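# Zip the suitcase closed along its wheeled end

## Task

Run the suitcase zipper closed along the side that has the wheels, so it stays zipped without any help from the grippers; the case must end up resting flat with the same face up as at the start; afterwards open the grippers and pull both arms away from it.

## Robot and tools

Robot: two arms, left_arm and right_arm, each ending in a parallel two-finger gripper. The names do not refer to sides of any camera picture. Losing hold of things, slamming or striking objects, pushing very hard, letting the arms collide or press on each other, and knocking anything off the table are all to be avoided; the last one fails the job outright.

Frame: every position and orientation lives in one scene frame. Its origin sits on the table surface midway between the arms, +z is up, +x points out across the table, and left_arm is on the +y side. Distances are metres; orientations are unit quaternions written w first (qw, qx, qy, qz). On each gripper the fingers extend along its own +z axis and close along its own y axis. The reported end_effector_position is the spot between the finger pads, roughly 1 cm short of the tips. Reported hand positions can be slightly off, more so at long reach, and arms tend to settle a centimetre or more below the commanded point.

The row: both motion tools use a row of 16 plain numbers covering both arms, left first: x, y, z, qw, qx, qy, qz, opening for left_arm, then the same eight for right_arm. x, y, z and the quaternion are an absolute pose in the scene frame (a place to go, not an offset). Opening is a scale from -1 (shut) to +1 (fully open, 0.094 m). Both arms must always be filled in. To keep an arm still, resend exactly the pose it had in the last result before it was meant to stay, plus its desired opening. To hold a gripper's orientation steady, repeat one fixed quaternion rather than copying the drifting reported one.

execute_actions(actions): a list of up to 15 actions run in sequence. Each action is a table of up to 15 rows, one row per control step of 1/30 s; a table with fewer rows repeats its final row until 15 steps have passed. An empty list just returns state and images. Each step, the controller limits the commanded pose to within 70 mm and 16 degrees of the measured one, then drives the joints there with position taking priority over orientation, so far targets need several actions. An action is rejected for both arms if any target lies over 0.6 m from that gripper's start position along any of its own axes; if the first action fails that test, or any action is malformed, nothing in the call runs.

move(target, speed, blocking): target is one 16-number row as above (absolute poses). Each gripper travels a straight line toward its pose, turning the short way; both paths finish together, lasting 0.5 to 10 s and stopping short if longer is needed. speed is the path's top speed in m/s, 0.002 to 0.5, default 0.25; rotation is capped at twice that value in rad/s. The opening is applied when the move begins. Paths ignore obstacles and the other arm, and a gripper may lag, wander or overshoot, especially near full reach. Faster contact hits harder, and aiming deeper past a surface presses harder. With blocking=false the result comes after 0.5 s while the arm carries on; until a result shows the move has ended, other moves and execute_actions are rejected, so call wait or stop first. The result adds a move: line giving the ending (done, off_target, moving, held, fault), active limits (paced means the pose was clipped; held means a check blocked steps, after which the arm may suddenly go faster than speed), and each gripper's distance from its pose. If only one arm is named, the other finished normally.

wait(seconds): 0 to 10; lets time pass with arms holding their last command; a running move continues, and the wait returns early when it ends. stop(): brakes a running move, needing some distance; fingers keep moving. zoom_image(camera, region): region is [x0, y0, x1, y1] in pixels of that camera's latest image, origin top-left, at most 504 by 504. finished_scene(scene): ends the current scene (give its number) irreversibly; the goal must already hold and keep holding.

Results: a state line left_arm: … | right_arm: … with each gripper's position and quaternion; Hand target lines showing where the controller is currently steering each gripper; pose unreachable lines when a clearance check altered or blocked an arm's command; grip_measured, the finger opening on the command scale (the final Joint positions value is the opening in metres; readings may be about 1 mm off). Joint torques follow the Joint positions order minus the gripper and are noisy and never zero. Joint ranges in rad: waist -2.618 to 3.054, shoulder 0 to 3.142, elbow 0 to 3.142, wrist pitch -1.571 to 1.571, wrist yaw -1.571 to 1.571, wrist roll -2.094 to 2.094.

Gripping: to hold something, command an opening below grip_measured, around 0.03 under for a firm grip, less for a gentle one. Pads push with up to about 50 to 62 N, less on very thin parts, with a brief spike on first contact.

Heat and faults: holding loads warms motors. A MOTOR HOT line appears at 75 °C; at 90 °C that arm halts for 10 s; at 100 °C the arm goes limp and drops. These and other stops show as FAULT lines.

Cameras (504x504 each, images in this order): cam_high and cam_low are fixed; cam_left_wrist and cam_right_wrist ride on the hands. Pinhole-plus-radial calibration is supplied, accurate to a few millimetres and about a degree or two.

Each tool is called after "Request:" by a JSON object that holds its "api" and its "payload", one argument or row to a line.

## Session

I'll start by looking at the scene.

Request:
{"api": "execute_actions", "payload": {
  "actions": []
}}

Scene clock: 0.00 s.
left_arm: end_effector_position=(+0.2427, +0.3834, +0.1718) grip_measured=+1.000 end_effector_quat_wxyz=(-0.035, +0.769, -0.593, +0.236) | right_arm: end_effector_position=(+0.3374, -0.5657, +0.1814) grip_measured=+1.000 end_effector_quat_wxyz=(+0.573, +0.262, +0.678, +0.378)
Joint positions: left_arm=[ 0.764  1.358  1.207 -1.277  0.461 -1.081  0.094] | right_arm=[-0.904  1.985  1.072  0.746 -1.223  0.796  0.094]
Joint velocities: left_arm=[-0.007  0.012 -0.007  0.066 -0.037 -0.022  0.   ] | right_arm=[ 0.012  0.002  0.012 -0.081  0.007 -0.007  0.   ]
Joint torques (N m, as the arm reports them, + toward a larger angle): no reading
Motor temperatures (°C, as the motors report them): left_arm=[26 26 28 27 25 28] | right_arm=[27 28 27 26 28 27]
Hand target (left_arm): +0.243, +0.383, +0.174; -0.039, +0.768, -0.594, +0.236
Hand target (right_arm): +0.337, -0.565, +0.182; +0.573, +0.261, +0.679, +0.378

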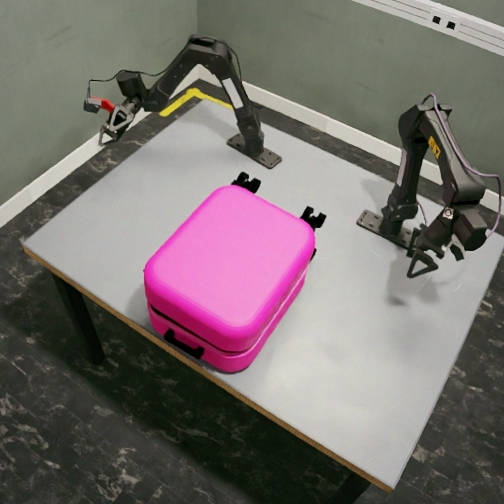

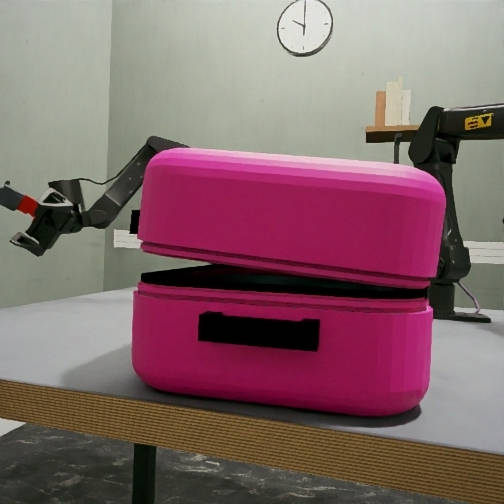

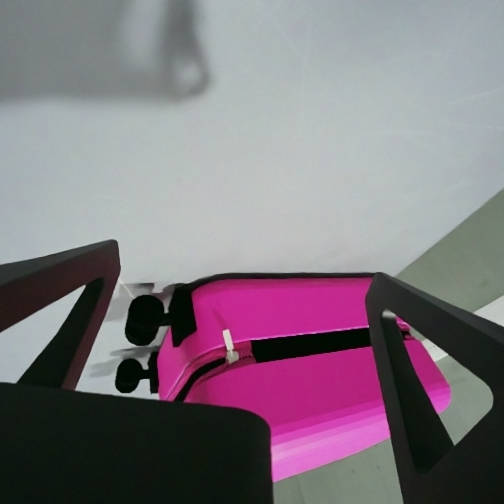

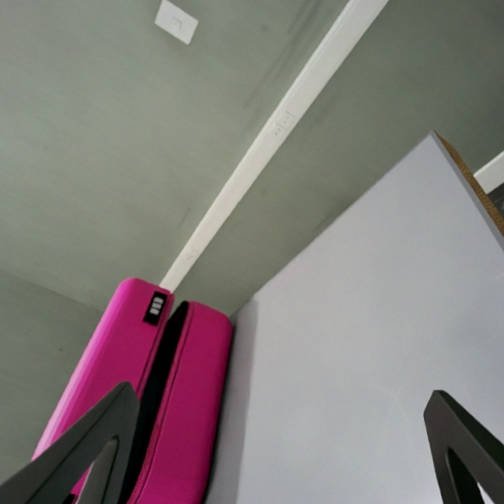

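Request:
{"api": "zoom_image", "payload": {
  "camera": "cam_left_wrist",
  "region": [100, 250, 460, 504]
}}

Request:
{"api": "zoom_image", "payload": {
  "camera": "cam_high",
  "region": [120, 150, 360, 390]
}}

Request:
{"api": "zoom_image", "payload": {
  "camera": "cam_right_wrist",
  "region": [20, 250, 274, 504]
}}

Region (100, 250, 460, 504) of cam_left_wrist's 504x504 image, scaled by 1.400, with more detail than that image has; it fills the top 356 rows of this view, and the rest is white.

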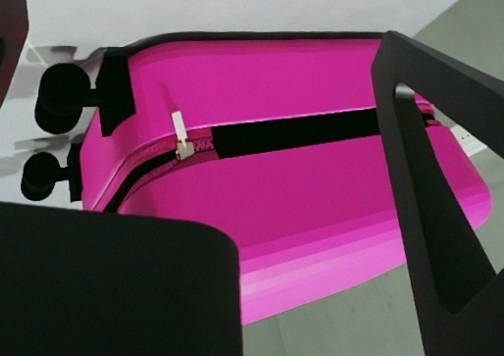

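Region (120, 150, 360, 390) of cam_high's 504x504 image, scaled by 2.100, with more detail than that image has.

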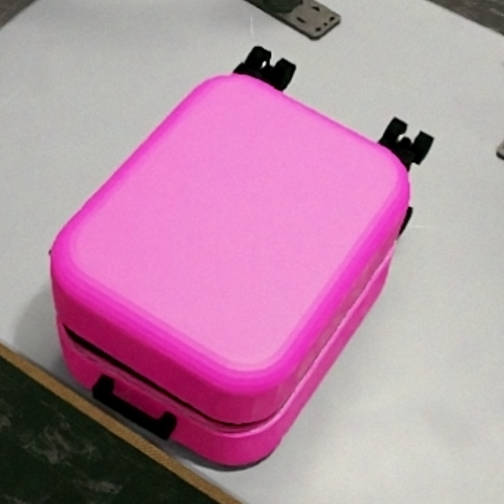

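Region (20, 250, 274, 504) of cam_right_wrist's 504x504 image, scaled by 1.984, with more detail than that image has.

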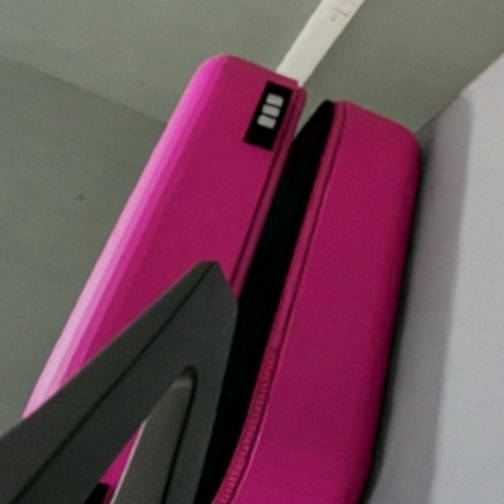

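Request:
{"api": "move", "payload": {
  "target": [0.25, 0.27, 0.14, 0.641, 0.299, 0.641, -0.299, 1, 0.30, -0.30, 0.36, 0.0, 1.0, 0.0, 0.0, 1],
  "speed": 0.3
}}

Scene clock: 108.43 s.
left_arm: end_effector_position=(+0.2518, +0.2749, +0.1385) grip_measured=+1.000 end_effector_quat_wxyz=(+0.664, +0.252, +0.666, -0.230) | right_arm: end_effector_position=(+0.3132, -0.2987, +0.3591) grip_measured=+1.000 end_effector_quat_wxyz=(+0.081, +0.853, +0.418, +0.301)
Joint positions: left_arm=[ 0.855  1.294  0.336 -0.259  1.556  1.245  0.094] | right_arm=[-0.082  1.654  2.204 -1.521 -0.223  2.108  0.094]
Joint velocities: left_arm=[-0.002  0.002 -0.022 -0.022  0.022  0.037  0.   ] | right_arm=[-0.007 -0.012  0.002  0.037  0.037 -0.066  0.   ]
Joint torques (N m, as the arm reports them, + toward a larger angle): left_arm=[-0.85 -1.39  5.72  0.81  0.79  0.09] | right_arm=[-0.79 -7.72  5.48  1.51 -0.15  0.06]
Motor temperatures (°C, as the motors report them): left_arm=[26 28 30 28 26 28] | right_arm=[27 34 29 31 28 27]
Hand target (left_arm): +0.250, +0.271, +0.141; +0.666, +0.246, +0.659, -0.248
Hand target (right_arm): +0.304, -0.298, +0.361; +0.073, +0.857, +0.414, +0.298
Off the commanded pose (left_arm): 0.006 m, 10 deg.
Off the commanded pose (right_arm): 0.013 m, 63 deg; orientation clipped at the last step of the last action.
joint sent to its limit (left arm) — the command would take joint 5 (wrist yaw) past its upper limit, so that joint was sent only as far as its limit.
joint sent to its limit (right arm) — the command would take joint 4 (wrist pitch) past its lower limit and joint 6 (wrist roll) past its upper limit, so those joints were sent only as far as their limits.
move: off_target (left_arm, right_arm); limits=paced
camera_calibration (this result's frames):
cam_left_wrist: T_world_to_cam=[[-0.623332, -0.773979, 0.111422, 0.351041], [-0.495921, 0.281117, -0.821605, 0.171457], [0.604582, -0.567389, -0.559062, 0.192632], [0, 0, 0, 1]] pos_world=[0.187383, 0.332796, 0.20945]
cam_right_wrist: T_world_to_cam=[[-0.607467, 0.663325, -0.437018, 0.551608], [0.0680137, 0.591575, 0.803376, -0.0848336], [0.791428, 0.458301, -0.404477, 0.125581], [0, 0, 0, 1]] pos_world=[0.241465, -0.373264, 0.360011]

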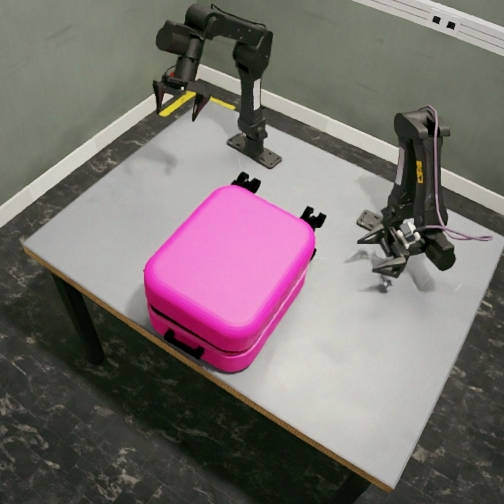

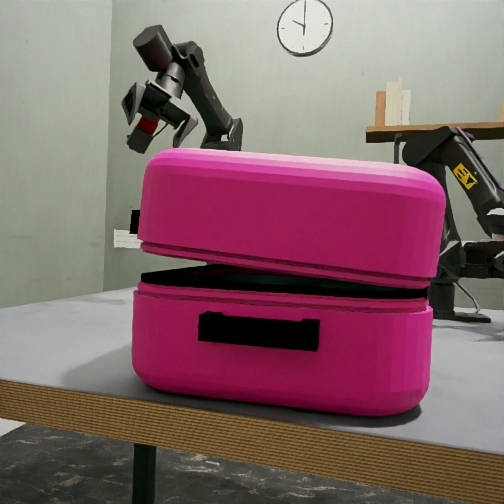

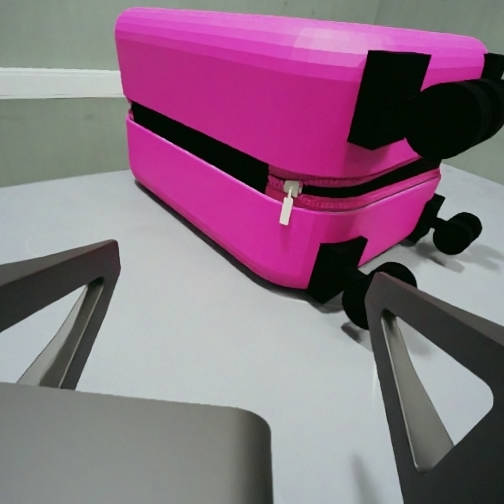

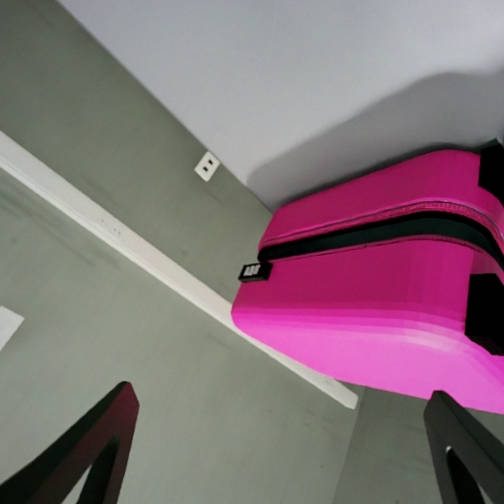

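Request:
{"api": "zoom_image", "payload": {
  "camera": "cam_left_wrist",
  "region": [230, 130, 390, 260]
}}

Request:
{"api": "zoom_image", "payload": {
  "camera": "cam_left_wrist",
  "region": [250, 20, 504, 340]
}}

Request:
{"api": "zoom_image", "payload": {
  "camera": "cam_right_wrist",
  "region": [230, 130, 504, 420]
}}

Region (230, 130, 390, 260) of cam_left_wrist's 504x504 image, scaled by 3.150, with more detail than that image has; it fills the top 410 rows of this view, and the rest is white.

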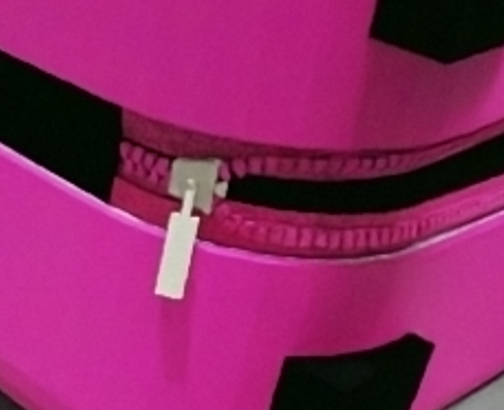

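Region (250, 20, 504, 340) of cam_left_wrist's 504x504 image, scaled by 1.575, with more detail than that image has; it fills the left 400 columns of this view, and the rest is white.

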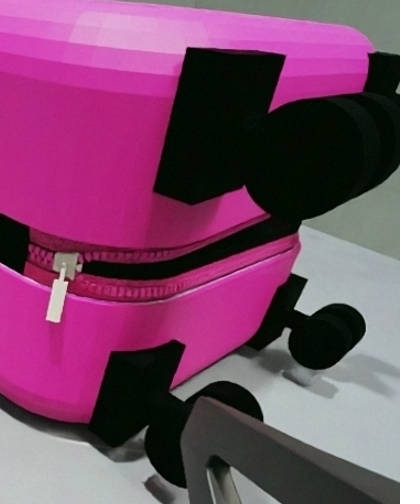

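Region (230, 130, 504, 420) of cam_right_wrist's 504x504 image, scaled by 1.738, with more detail than that image has.

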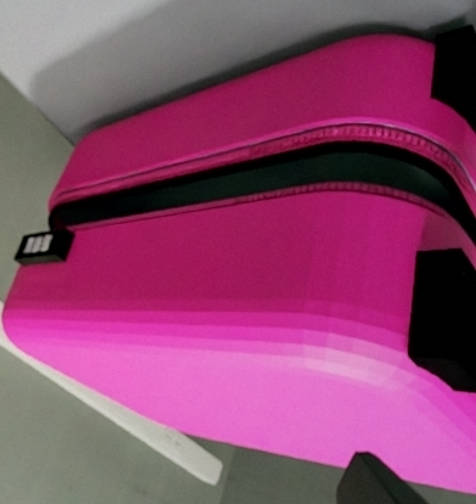

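Request:
{"api": "move", "payload": {
  "target": [0.334, 0.225, 0.13, 0.4116, 0.5421, 0.6460, -0.3454, -0.2, 0.34, -0.14, 0.35, 0.2911, -0.2388, 0.9233, 0.0753, -1],
  "speed": 0.4
}}

Scene clock: 232.47 s.
left_arm: end_effector_position=(+0.3340, +0.2273, +0.1279) grip_measured=-0.199 end_effector_quat_wxyz=(+0.416, +0.535, +0.652, -0.341) | right_arm: end_effector_position=(+0.3432, -0.1386, +0.3521) grip_measured=-0.993 end_effector_quat_wxyz=(+0.301, -0.231, +0.922, +0.082)
Joint positions: left_arm=[ 0.375  1.921  1.279 -1.324  1.096  2.01   0.038] | right_arm=[ 0.37   1.834  2.384 -1.501 -0.148 -0.182  0.   ]
Joint velocities: left_arm=[ 0.007 -0.012  0.002 -0.037 -0.066  0.007 -0.002] | right_arm=[ 0.012 -0.012  0.007 -0.037  0.066 -0.037 -0.   ]
Joint torques (N m, as the arm reports them, + toward a larger angle): left_arm=[-0.77 -7.35  7.35 -0.25  0.43  0.05] | right_arm=[ 0.68 -7.79  6.28  1.64 -0.01 -0.06]
Motor temperatures (°C, as the motors report them): left_arm=[26 27 31 28 27 29] | right_arm=[27 33 29 31 28 27]
Hand target (left_arm): +0.336, +0.225, +0.130; +0.414, +0.538, +0.648, -0.346
Hand target (right_arm): +0.340, -0.137, +0.349; +0.291, -0.237, +0.924, +0.079
Off the commanded pose (left_arm): 0.003 m, 1 deg.
Off the commanded pose (right_arm): 0.004 m, 2 deg.
move: done
camera_calibration (this result's frames):
cam_left_wrist: T_world_to_cam=[[-0.957144, -0.263769, 0.119586, 0.361064], [-0.286867, 0.806755, -0.516579, -0.0113609], [0.0397809, -0.528746, -0.847847, 0.326803], [0, 0, 0, 1]] pos_world=[0.329331, 0.277199, 0.228032]
cam_right_wrist: T_world_to_cam=[[0.492262, -0.866054, -0.0873398, -0.251967], [-0.870361, -0.488318, -0.0633803, 0.301586], [0.0122412, 0.107217, -0.99416, 0.452003], [0, 0, 0, 1]] pos_world=[0.38099, -0.11941, 0.446471]

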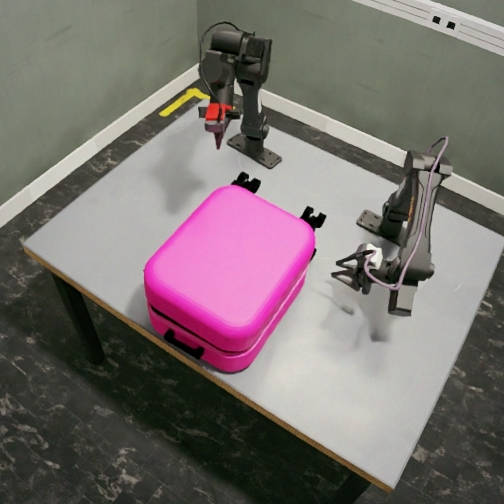

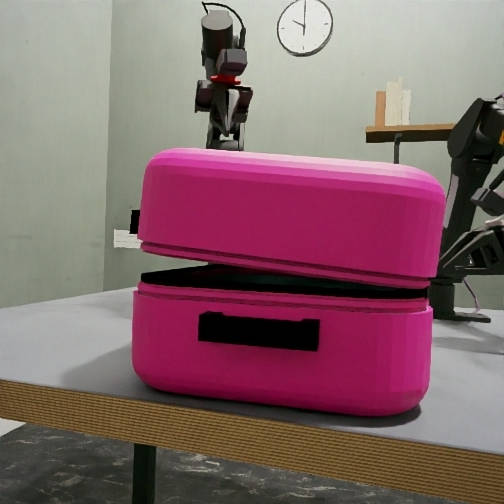

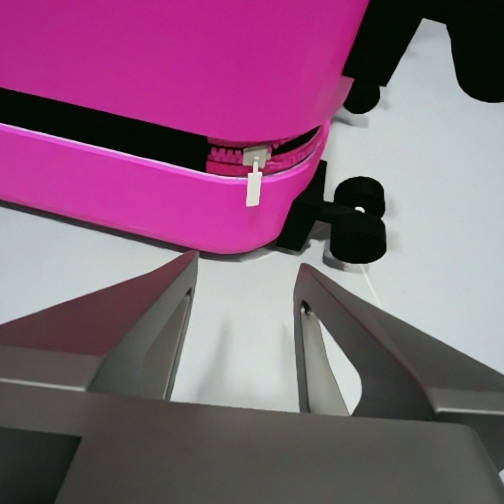

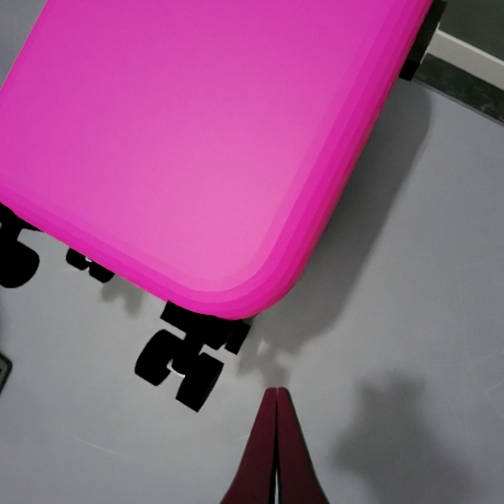

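Request:
{"api": "zoom_image", "payload": {
  "camera": "cam_left_wrist",
  "region": [180, 110, 400, 290]
}}

Region (180, 110, 400, 290) of cam_left_wrist's 504x504 image, scaled by 2.291, with more detail than that image has; it fills the top 412 rows of this view, and the rest is white.

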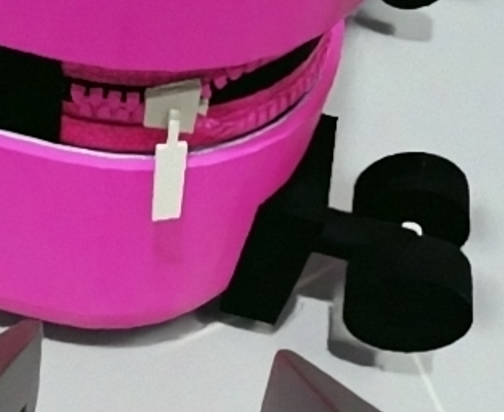

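Request:
{"api": "move", "payload": {
  "target": [0.3318, 0.1848, 0.1054, 0.4987, 0.4551, 0.6499, -0.3492, -0.49, 0.40, -0.085, 0.295, 0.3321, -0.2241, 0.9126, 0.0816, -1],
  "speed": 0.1
}}

Scene clock: 277.97 s.
left_arm: end_effector_position=(+0.3337, +0.1904, +0.0989) grip_measured=-0.489 end_effector_quat_wxyz=(+0.489, +0.456, +0.658, -0.346) | right_arm: end_effector_position=(+0.3985, -0.0871, +0.2986) grip_measured=-0.993 end_effector_quat_wxyz=(+0.332, -0.225, +0.912, +0.084)
Joint positions: left_arm=[ 0.297  1.775  0.857 -0.537  1.282  1.439  0.024] | right_arm=[ 0.468  1.872  2.12  -1.124 -0.083 -0.095  0.   ]
Joint velocities: left_arm=[ 0.007  0.002 -0.022  0.066 -0.066 -0.066 -0.001] | right_arm=[ 0.007 -0.022  0.007 -0.022  0.007 -0.037  0.   ]
Joint torques (N m, as the arm reports them, + toward a larger angle): left_arm=[-0.9  -8.35  4.07  0.95  0.76 -0.08] | right_arm=[  0.65 -10.33   5.19   2.2    0.02   0.09]
Motor temperatures (°C, as the motors report them): left_arm=[26 30 32 28 27 29] | right_arm=[27 33 30 31 28 27]
Hand target (left_arm): +0.331, +0.185, +0.106; +0.498, +0.457, +0.648, -0.352
Hand target (right_arm): +0.400, -0.084, +0.295; +0.332, -0.224, +0.912, +0.083
Off the commanded pose (left_arm): 0.009 m, 2 deg.
Off the commanded pose (right_arm): 0.004 m, 0 deg.
move: done
camera_calibration (this result's frames):
cam_left_wrist: T_world_to_cam=[[-0.909749, -0.390742, 0.140275, 0.360808], [-0.385325, 0.668947, -0.635637, 0.0741574], [0.154534, -0.632322, -0.759137, 0.255368], [0, 0, 0, 1]] pos_world=[0.317356, 0.252851, 0.190385]
cam_right_wrist: T_world_to_cam=[[0.489248, -0.868828, -0.0759894, -0.241634], [-0.868981, -0.478204, -0.12725, 0.39087], [0.0742199, 0.12829, -0.988956, 0.368199], [0, 0, 0, 1]] pos_world=[0.43055, -0.0702588, 0.395509]

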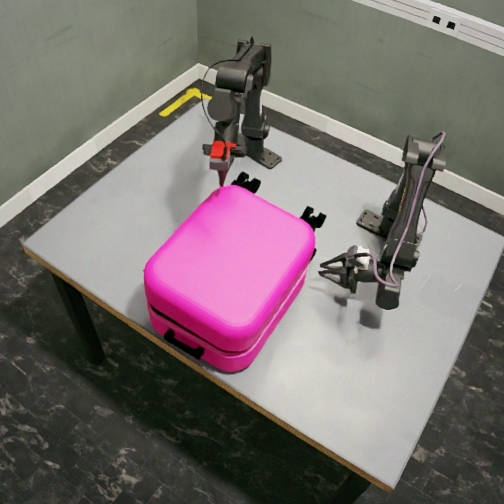

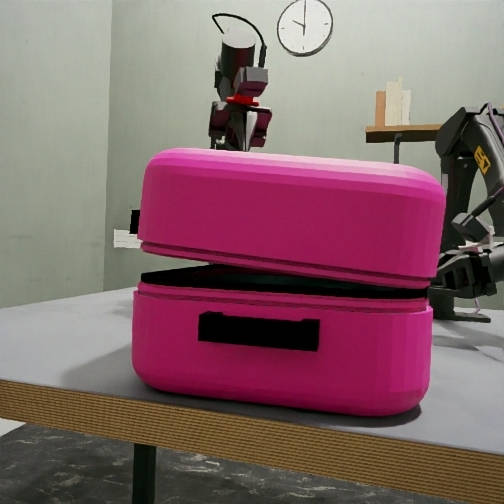

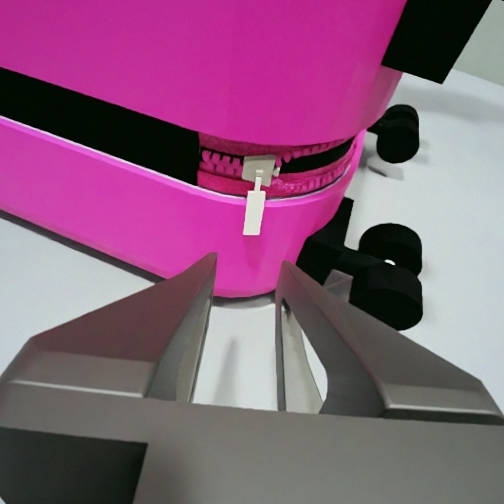

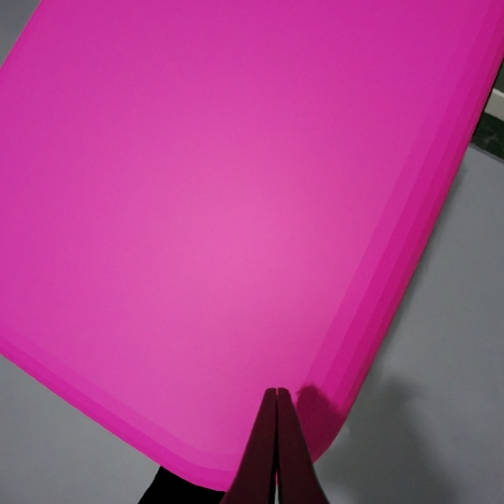

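Request:
{"api": "move", "payload": {
  "target": [0.3375, 0.168, 0.111, 0.4987, 0.4551, 0.6499, -0.3492, -0.49, 0.415, -0.07, 0.272, 0.3321, -0.2241, 0.9126, 0.0816, -1],
  "speed": 0.04
}}

Scene clock: 316.03 s.
left_arm: end_effector_position=(+0.3402, +0.1720, +0.1067) grip_measured=-0.489 end_effector_quat_wxyz=(+0.494, +0.453, +0.655, -0.349) | right_arm: end_effector_position=(+0.4133, -0.0734, +0.2781) grip_measured=-0.993 end_effector_quat_wxyz=(+0.335, -0.225, +0.911, +0.083)
Joint positions: left_arm=[ 0.23   1.718  0.794 -0.29   1.281  1.191  0.024] | right_arm=[ 0.489  1.908  2.075 -1.037 -0.067 -0.079  0.   ]
Joint velocities: left_arm=[ 0.007  0.007 -0.007  0.037  0.022 -0.066 -0.   ] | right_arm=[-0.017 -0.002  0.007  0.037  0.022 -0.051 -0.001]
Joint torques (N m, as the arm reports them, + toward a larger angle): left_arm=[-0.77 -8.03  4.46  1.27  0.57 -0.07] | right_arm=[  0.72 -10.49   5.26   2.2    0.02   0.09]
Motor temperatures (°C, as the motors report them): left_arm=[26 31 31 28 27 29] | right_arm=[27 35 30 33 28 27]
Hand target (left_arm): +0.337, +0.168, +0.111; +0.497, +0.456, +0.649, -0.350
Hand target (right_arm): +0.415, -0.070, +0.272; +0.332, -0.224, +0.913, +0.082
Off the commanded pose (left_arm): 0.006 m, 1 deg.
Off the commanded pose (right_arm): 0.007 m, 0 deg.
move: done
camera_calibration (this result's frames):
cam_left_wrist: T_world_to_cam=[[-0.910026, -0.390357, 0.13955, 0.358497], [-0.382211, 0.659712, -0.647067, 0.0956796], [0.160525, -0.642185, -0.749553, 0.247286], [0, 0, 0, 1]] pos_world=[0.323116, 0.235625, 0.197237]
cam_right_wrist: T_world_to_cam=[[0.488028, -0.869722, -0.073565, -0.238789], [-0.869193, -0.476583, -0.131802, 0.4092], [0.0795713, 0.128265, -0.988543, 0.34269], [0, 0, 0, 1]] pos_world=[0.444941, -0.0566171, 0.37513]

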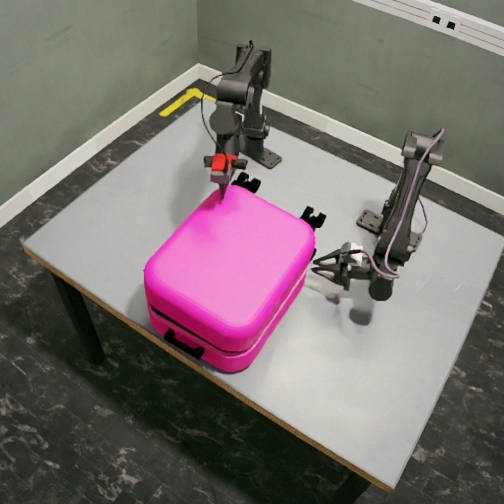

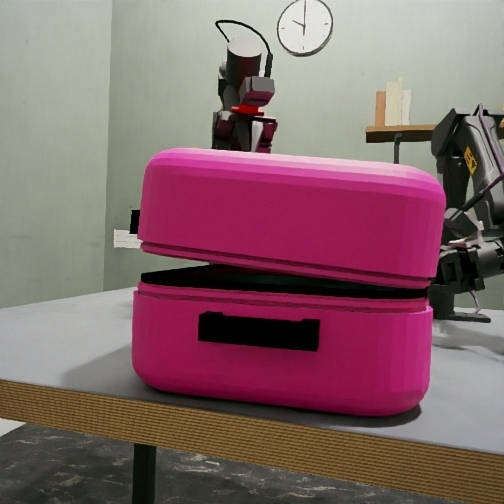

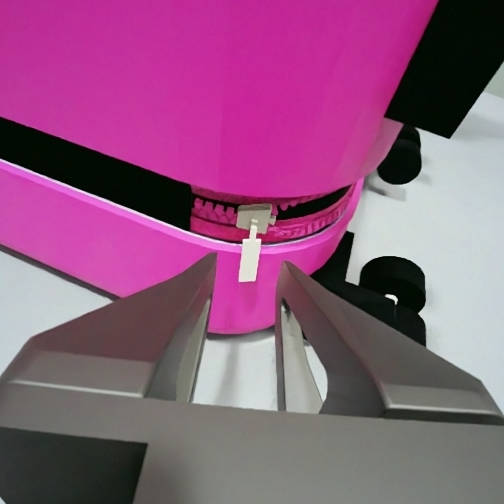

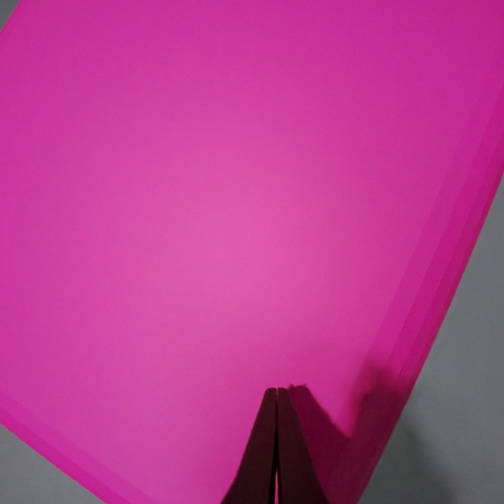

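Request:
{"api": "move", "payload": {
  "target": [0.3375, 0.168, 0.111, 0.4987, 0.4551, 0.6499, -0.3492, -0.49, 0.415, -0.07, 0.23, 0.3321, -0.2241, 0.9126, 0.0816, -1],
  "speed": 0.03
}}

Scene clock: 320.13 s.
left_arm: end_effector_position=(+0.3425, +0.1727, +0.1073) grip_measured=-0.489 end_effector_quat_wxyz=(+0.496, +0.453, +0.655, -0.346) | right_arm: end_effector_position=(+0.4217, -0.0707, +0.2475) grip_measured=-0.993 end_effector_quat_wxyz=(+0.355, -0.223, +0.904, +0.084)
Joint positions: left_arm=[ 0.23   1.718  0.793 -0.268  1.279  1.173  0.024] | right_arm=[ 0.489  1.855  1.846 -0.817 -0.064 -0.078  0.   ]
Joint velocities: left_arm=[ 0.007 -0.012 -0.002 -0.037 -0.037 -0.051 -0.   ] | right_arm=[-0.012 -0.012 -0.007  0.022  0.007  0.037 -0.   ]
Joint torques (N m, as the arm reports them, + toward a larger angle): left_arm=[-0.75 -8.17  4.27  1.31  0.56 -0.08] | right_arm=[  0.72 -10.51   4.34   1.94   0.     0.08]
Motor temperatures (°C, as the motors report them): left_arm=[26 31 31 28 27 29] | right_arm=[27 35 30 33 28 27]
Hand target (left_arm): +0.338, +0.168, +0.111; +0.498, +0.456, +0.650, -0.349
Hand target (right_arm): +0.415, -0.070, +0.231; +0.332, -0.224, +0.913, +0.082
Off the commanded pose (left_arm): 0.008 m, 1 deg.
Off the commanded pose (right_arm): 0.019 m, 3 deg.
move: off_target (right_arm)
camera_calibration (this result's frames):
cam_left_wrist: T_world_to_cam=[[-0.908604, -0.395329, 0.134739, 0.361698], [-0.382606, 0.658474, -0.648093, 0.0969937], [0.167488, -0.640412, -0.749547, 0.245141], [0, 0, 0, 1]] pos_world=[0.324693, 0.236113, 0.19787]
cam_right_wrist: T_world_to_cam=[[0.488477, -0.870134, -0.0652519, -0.245134], [-0.864141, -0.472027, -0.1745, 0.422477], [0.121038, 0.141626, -0.982493, 0.293374], [0, 0, 0, 1]] pos_world=[0.449313, -0.0554282, 0.345965]

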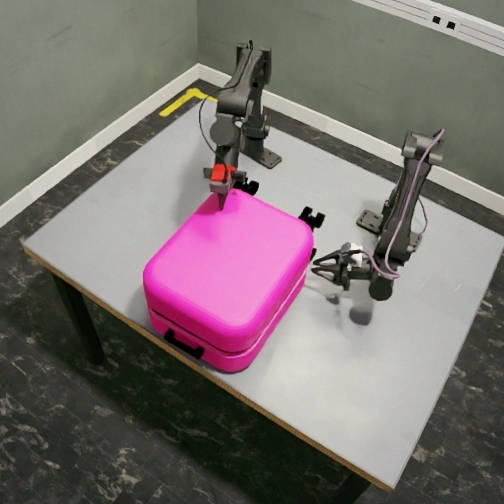

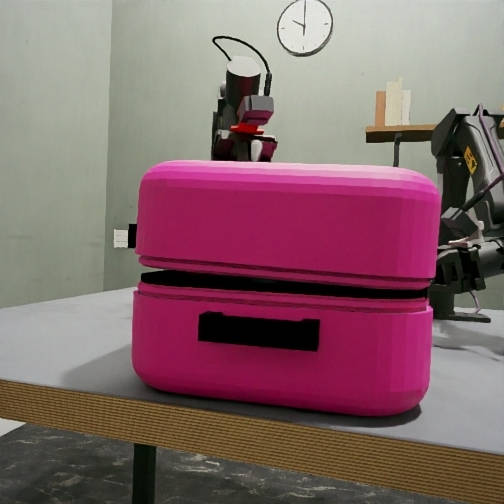

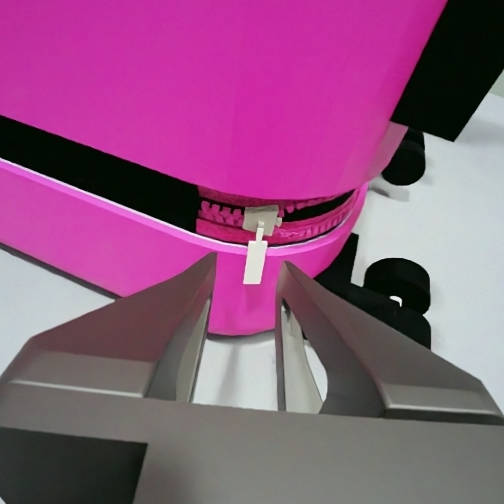

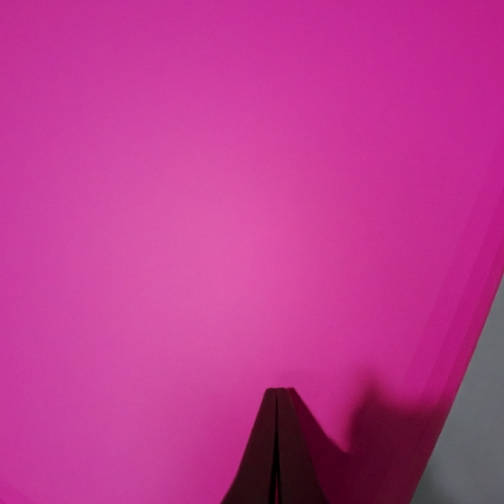

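Request:
{"api": "move", "payload": {
  "target": [0.3416, 0.151, 0.104, 0.4987, 0.4551, 0.6499, -0.3492, -0.49, 0.415, -0.07, 0.205, 0.3321, -0.2241, 0.9126, 0.0816, -1],
  "speed": 0.025
}}

Scene clock: 332.43 s.
left_arm: end_effector_position=(+0.3455, +0.1617, +0.1020) grip_measured=-0.489 end_effector_quat_wxyz=(+0.499, +0.445, +0.658, -0.347) | right_arm: end_effector_position=(+0.4286, -0.0703, +0.2393) grip_measured=-0.993 end_effector_quat_wxyz=(+0.382, -0.219, +0.894, +0.082)
Joint positions: left_arm=[ 0.189  1.711  0.725 -0.044  1.261  0.996  0.024] | right_arm=[ 0.489  1.826  1.738 -0.681 -0.051 -0.078  0.   ]
Joint velocities: left_arm=[ 0.002  0.002 -0.017  0.007 -0.11  -0.051 -0.   ] | right_arm=[-0.007  0.002  0.007  0.022  0.022  0.037 -0.   ]
Joint torques (N m, as the arm reports them, + toward a larger angle): left_arm=[-2.55 -7.39  4.42  1.61  0.41 -0.07] | right_arm=[ 0.73 -9.23  3.83  1.7  -0.1   0.09]
Motor temperatures (°C, as the motors report them): left_arm=[26 31 30 28 27 29] | right_arm=[27 35 30 33 28 27]
Hand target (left_arm): +0.341, +0.151, +0.104; +0.498, +0.456, +0.649, -0.350
Hand target (right_arm): +0.415, -0.070, +0.206; +0.332, -0.224, +0.913, +0.081
Off the commanded pose (left_arm): 0.012 m, 1 deg.
Off the commanded pose (right_arm): 0.037 m, 6 deg.
move: off_target (left_arm, right_arm)
camera_calibration (this result's frames):
cam_left_wrist: T_world_to_cam=[[-0.902246, -0.406848, 0.142922, 0.35964], [-0.395089, 0.647116, -0.652032, 0.108509], [0.172791, -0.64476, -0.744599, 0.231947], [0, 0, 0, 1]] pos_world=[0.327276, 0.225651, 0.192059]
cam_right_wrist: T_world_to_cam=[[0.484196, -0.873561, -0.0494522, -0.250859], [-0.857069, -0.462166, -0.227675, 0.437576], [0.176033, 0.152623, -0.972481, 0.259265], [0, 0, 0, 1]] pos_world=[0.450859, -0.0564772, 0.33935]

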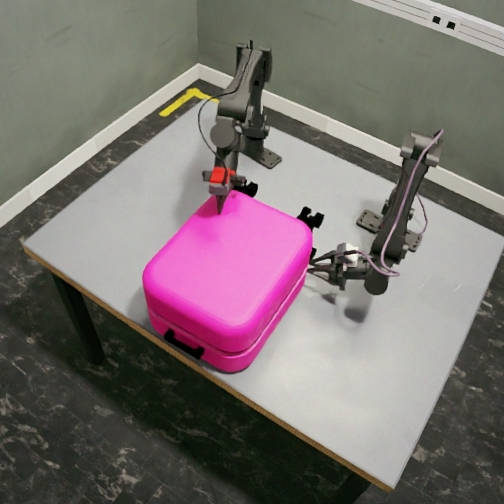

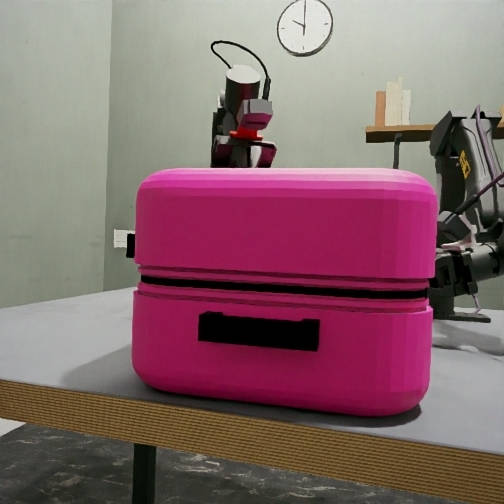

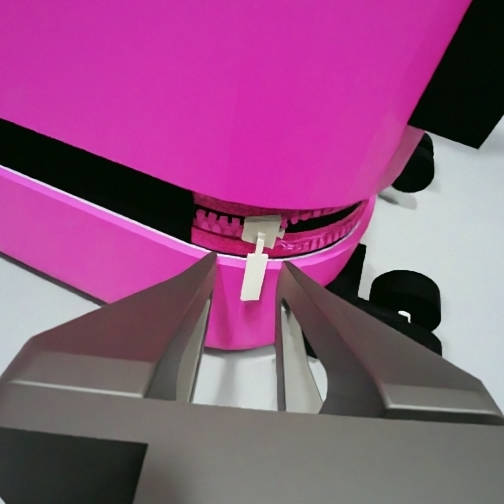

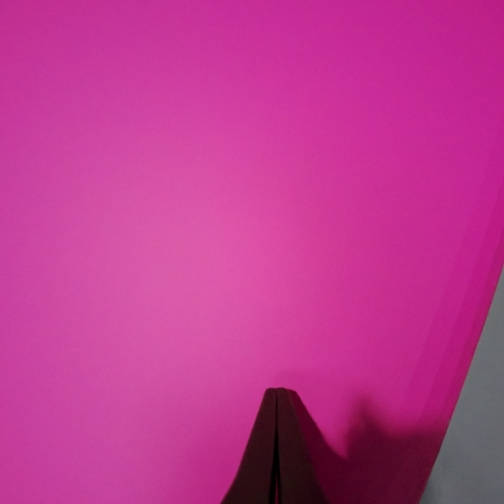

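Request:
{"api": "zoom_image", "payload": {
  "camera": "cam_left_wrist",
  "region": [180, 190, 320, 330]
}}

Region (180, 190, 320, 330) of cam_left_wrist's 504x504 image, scaled by 3.600, with more detail than that image has.

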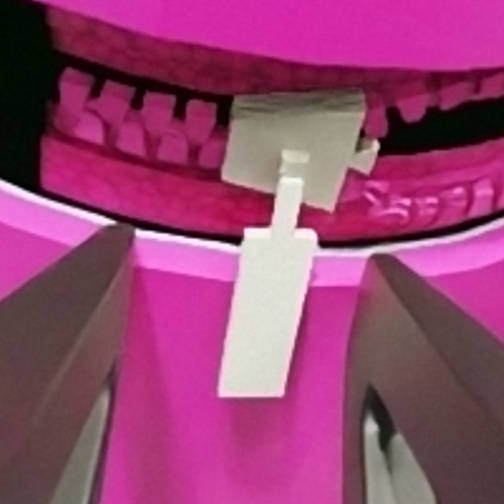

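Request:
{"api": "move", "payload": {
  "target": [0.338, 0.151, 0.103, 0.4987, 0.4551, 0.6499, -0.3492, -0.68, 0.415, -0.07, 0.205, 0.3321, -0.2241, 0.9126, 0.0816, -1],
  "speed": 0.02
}}

Request:
{"api": "zoom_image", "payload": {
  "camera": "cam_left_wrist",
  "region": [180, 190, 320, 330]
}}

Scene clock: 344.37 s.
left_arm: end_effector_position=(+0.3464, +0.1624, +0.1014) grip_measured=-0.679 end_effector_quat_wxyz=(+0.504, +0.449, +0.657, -0.337) | right_arm: end_effector_position=(+0.4312, -0.0675, +0.2478) grip_measured=-0.993 end_effector_quat_wxyz=(+0.396, -0.220, +0.887, +0.088)
Joint positions: left_arm=[ 0.189  1.704  0.712 -0.012  1.25   0.989  0.015] | right_arm=[ 0.489  1.818  1.738 -0.655 -0.061 -0.078  0.   ]
Joint velocities: left_arm=[ 0.012 -0.002 -0.022  0.022 -0.095  0.007  0.   ] | right_arm=[ 0.027 -0.007 -0.002 -0.022 -0.022  0.051 -0.   ]
Joint torques (N m, as the arm reports them, + toward a larger angle): left_arm=[-2.32 -7.61  4.19  1.46  0.53 -0.11] | right_arm=[ 0.78 -8.54  3.99  1.45  0.    0.08]
Motor temperatures (°C, as the motors report them): left_arm=[26 31 31 29 27 29] | right_arm=[27 35 30 33 28 27]
Hand target (left_arm): +0.338, +0.151, +0.103; +0.498, +0.455, +0.650, -0.350
Hand target (right_arm): +0.415, -0.070, +0.207; +0.333, -0.224, +0.913, +0.080
Off the commanded pose (left_arm): 0.014 m, 2 deg.
Off the commanded pose (right_arm): 0.046 m, 8 deg.
move: off_target (left_arm, right_arm)
camera_calibration (this result's frames):
cam_left_wrist: T_world_to_cam=[[-0.901645, -0.415155, 0.12117, 0.36415], [-0.38792, 0.652497, -0.650973, 0.104532], [0.191191, -0.633951, -0.749368, 0.224151], [0, 0, 0, 1]] pos_world=[0.326028, 0.225073, 0.191895]
cam_right_wrist: T_world_to_cam=[[0.491471, -0.869382, -0.0512971, -0.251645], [-0.846931, -0.463396, -0.260714, 0.446717], [0.202889, 0.171578, -0.964052, 0.254313], [0, 0, 0, 1]] pos_world=[0.450418, -0.0554032, 0.348728]

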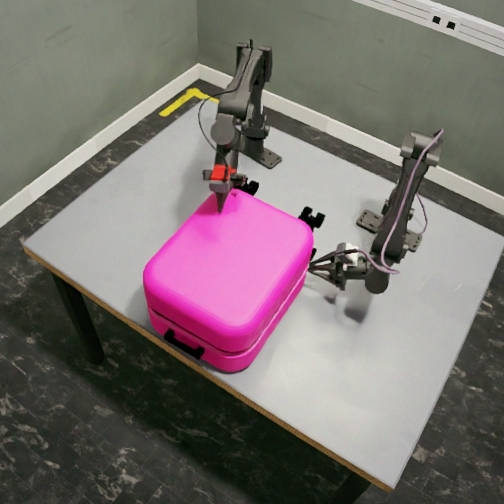

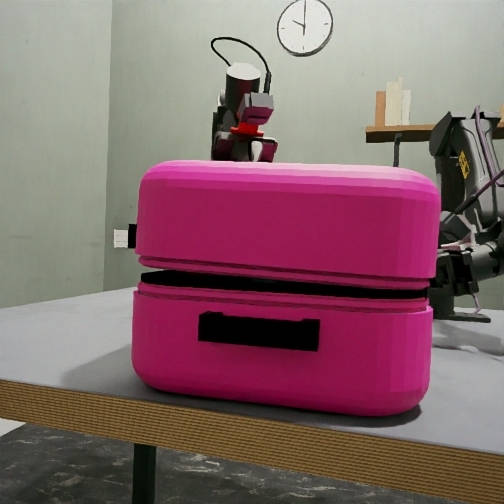

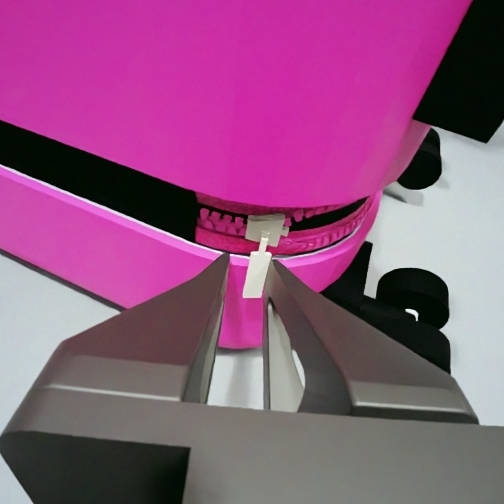

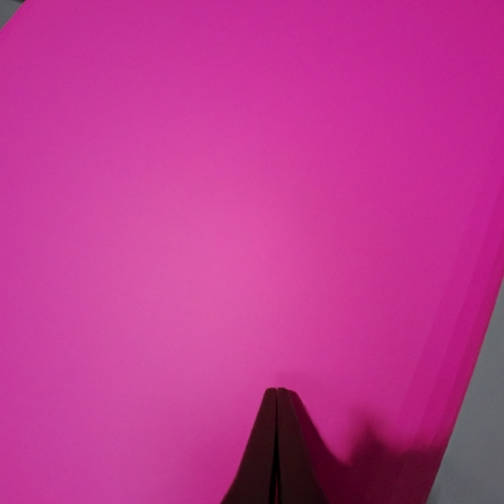

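Region (180, 190, 320, 330) of cam_left_wrist's 504x504 image, scaled by 3.600, with more detail than that image has.

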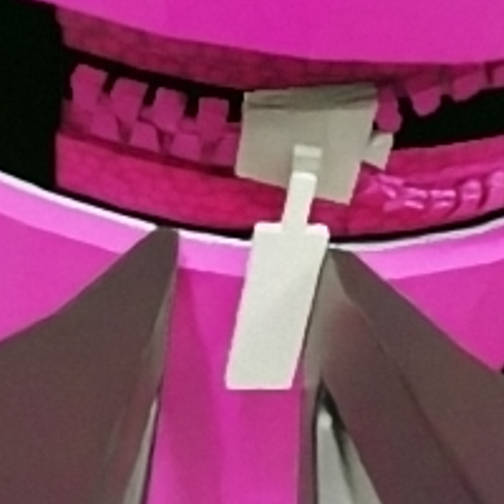

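Request:
{"api": "execute_actions", "payload": {
  "actions": [
    [[0.341, 0.166, 0.104, 0.4987, 0.4551, 0.6499, -0.3492, -0.68, 0.42, -0.07, 0.195, 0.3321, -0.2241, 0.9126, 0.0816, -1]],
    [[0.338, 0.163, 0.104, 0.4987, 0.4551, 0.6499, -0.3492, -0.68, 0.42, -0.07, 0.19, 0.3321, -0.2241, 0.9126, 0.0816, -1]]
  ]
}}

Request:
{"api": "zoom_image", "payload": {
  "camera": "cam_left_wrist",
  "region": [180, 190, 320, 330]
}}

Scene clock: 358.87 s.
left_arm: end_effector_position=(+0.3399, +0.1641, +0.0997) grip_measured=-0.679 end_effector_quat_wxyz=(+0.497, +0.457, +0.655, -0.339) | right_arm: end_effector_position=(+0.4338, -0.0686, +0.2390) grip_measured=-0.994 end_effector_quat_wxyz=(+0.399, -0.217, +0.887, +0.084)
Joint positions: left_arm=[ 0.2    1.704  0.731 -0.126  1.256  1.089  0.015] | right_arm=[ 0.489  1.818  1.7   -0.614 -0.05  -0.078  0.   ]
Joint velocities: left_arm=[ 0.017 -0.002  0.007  0.037  0.022 -0.022 -0.   ] | right_arm=[ 0.017 -0.012 -0.017 -0.037  0.051 -0.007 -0.   ]
Joint torques (N m, as the arm reports them, + toward a larger angle): left_arm=[ 0.11 -6.45  6.11  1.07  0.67  0.05] | right_arm=[ 0.34 -7.47  3.55  1.59 -0.11  0.07]
Motor temperatures (°C, as the motors report them): left_arm=[27 31 31 29 27 29] | right_arm=[27 34 29 32 28 27]
Hand target (left_arm): +0.338, +0.163, +0.104; +0.499, +0.455, +0.650, -0.349
Hand target (right_arm): +0.419, -0.070, +0.192; +0.332, -0.223, +0.913, +0.081
Off the commanded pose (left_arm): 0.005 m, 1 deg.
Off the commanded pose (right_arm): 0.051 m, 8 deg.
camera_calibration (this result's frames):
cam_left_wrist: T_world_to_cam=[[-0.909027, -0.399118, 0.119895, 0.359193], [-0.377273, 0.665943, -0.643572, 0.0931982], [0.177018, -0.630258, -0.755937, 0.230164], [0, 0, 0, 1]] pos_world=[0.320934, 0.226359, 0.190904]
cam_right_wrist: T_world_to_cam=[[0.484857, -0.873501, -0.043711, -0.253478], [-0.848959, -0.458046, -0.263559, 0.44809], [0.210197, 0.164897, -0.963653, 0.24175], [0, 0, 0, 1]] pos_world=[0.452496, -0.0560319, 0.339981]

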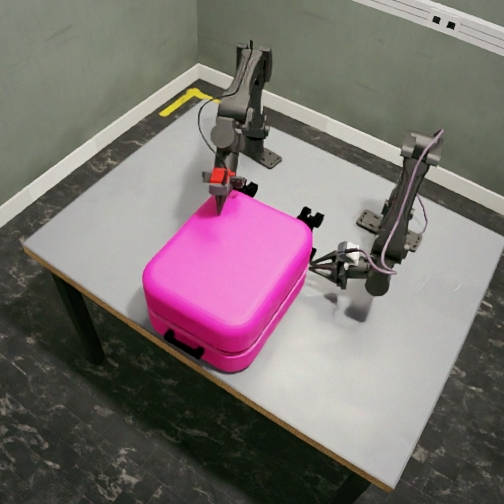

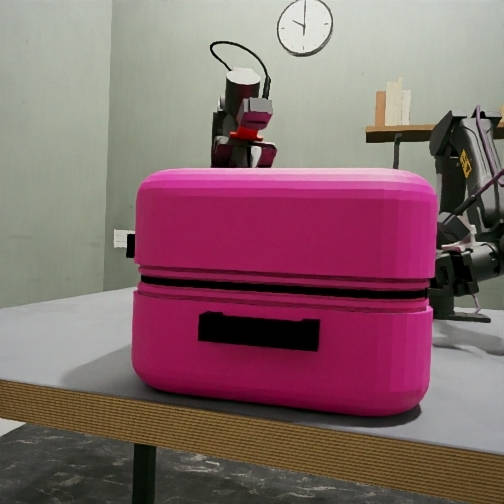

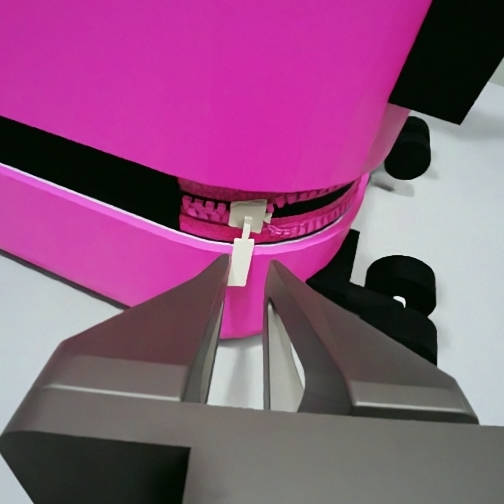

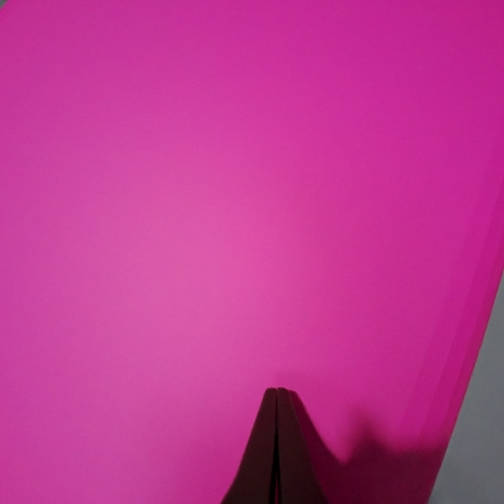

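Region (180, 190, 320, 330) of cam_left_wrist's 504x504 image, scaled by 3.600, with more detail than that image has.

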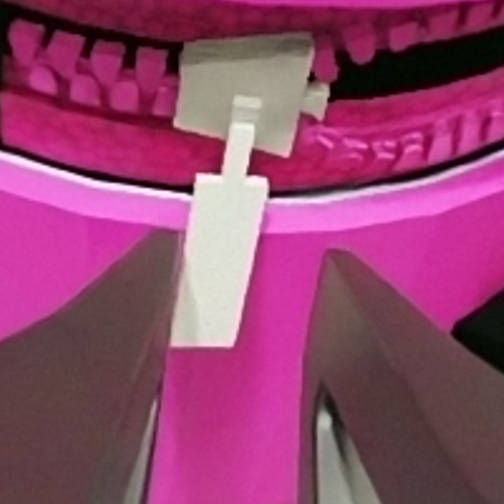

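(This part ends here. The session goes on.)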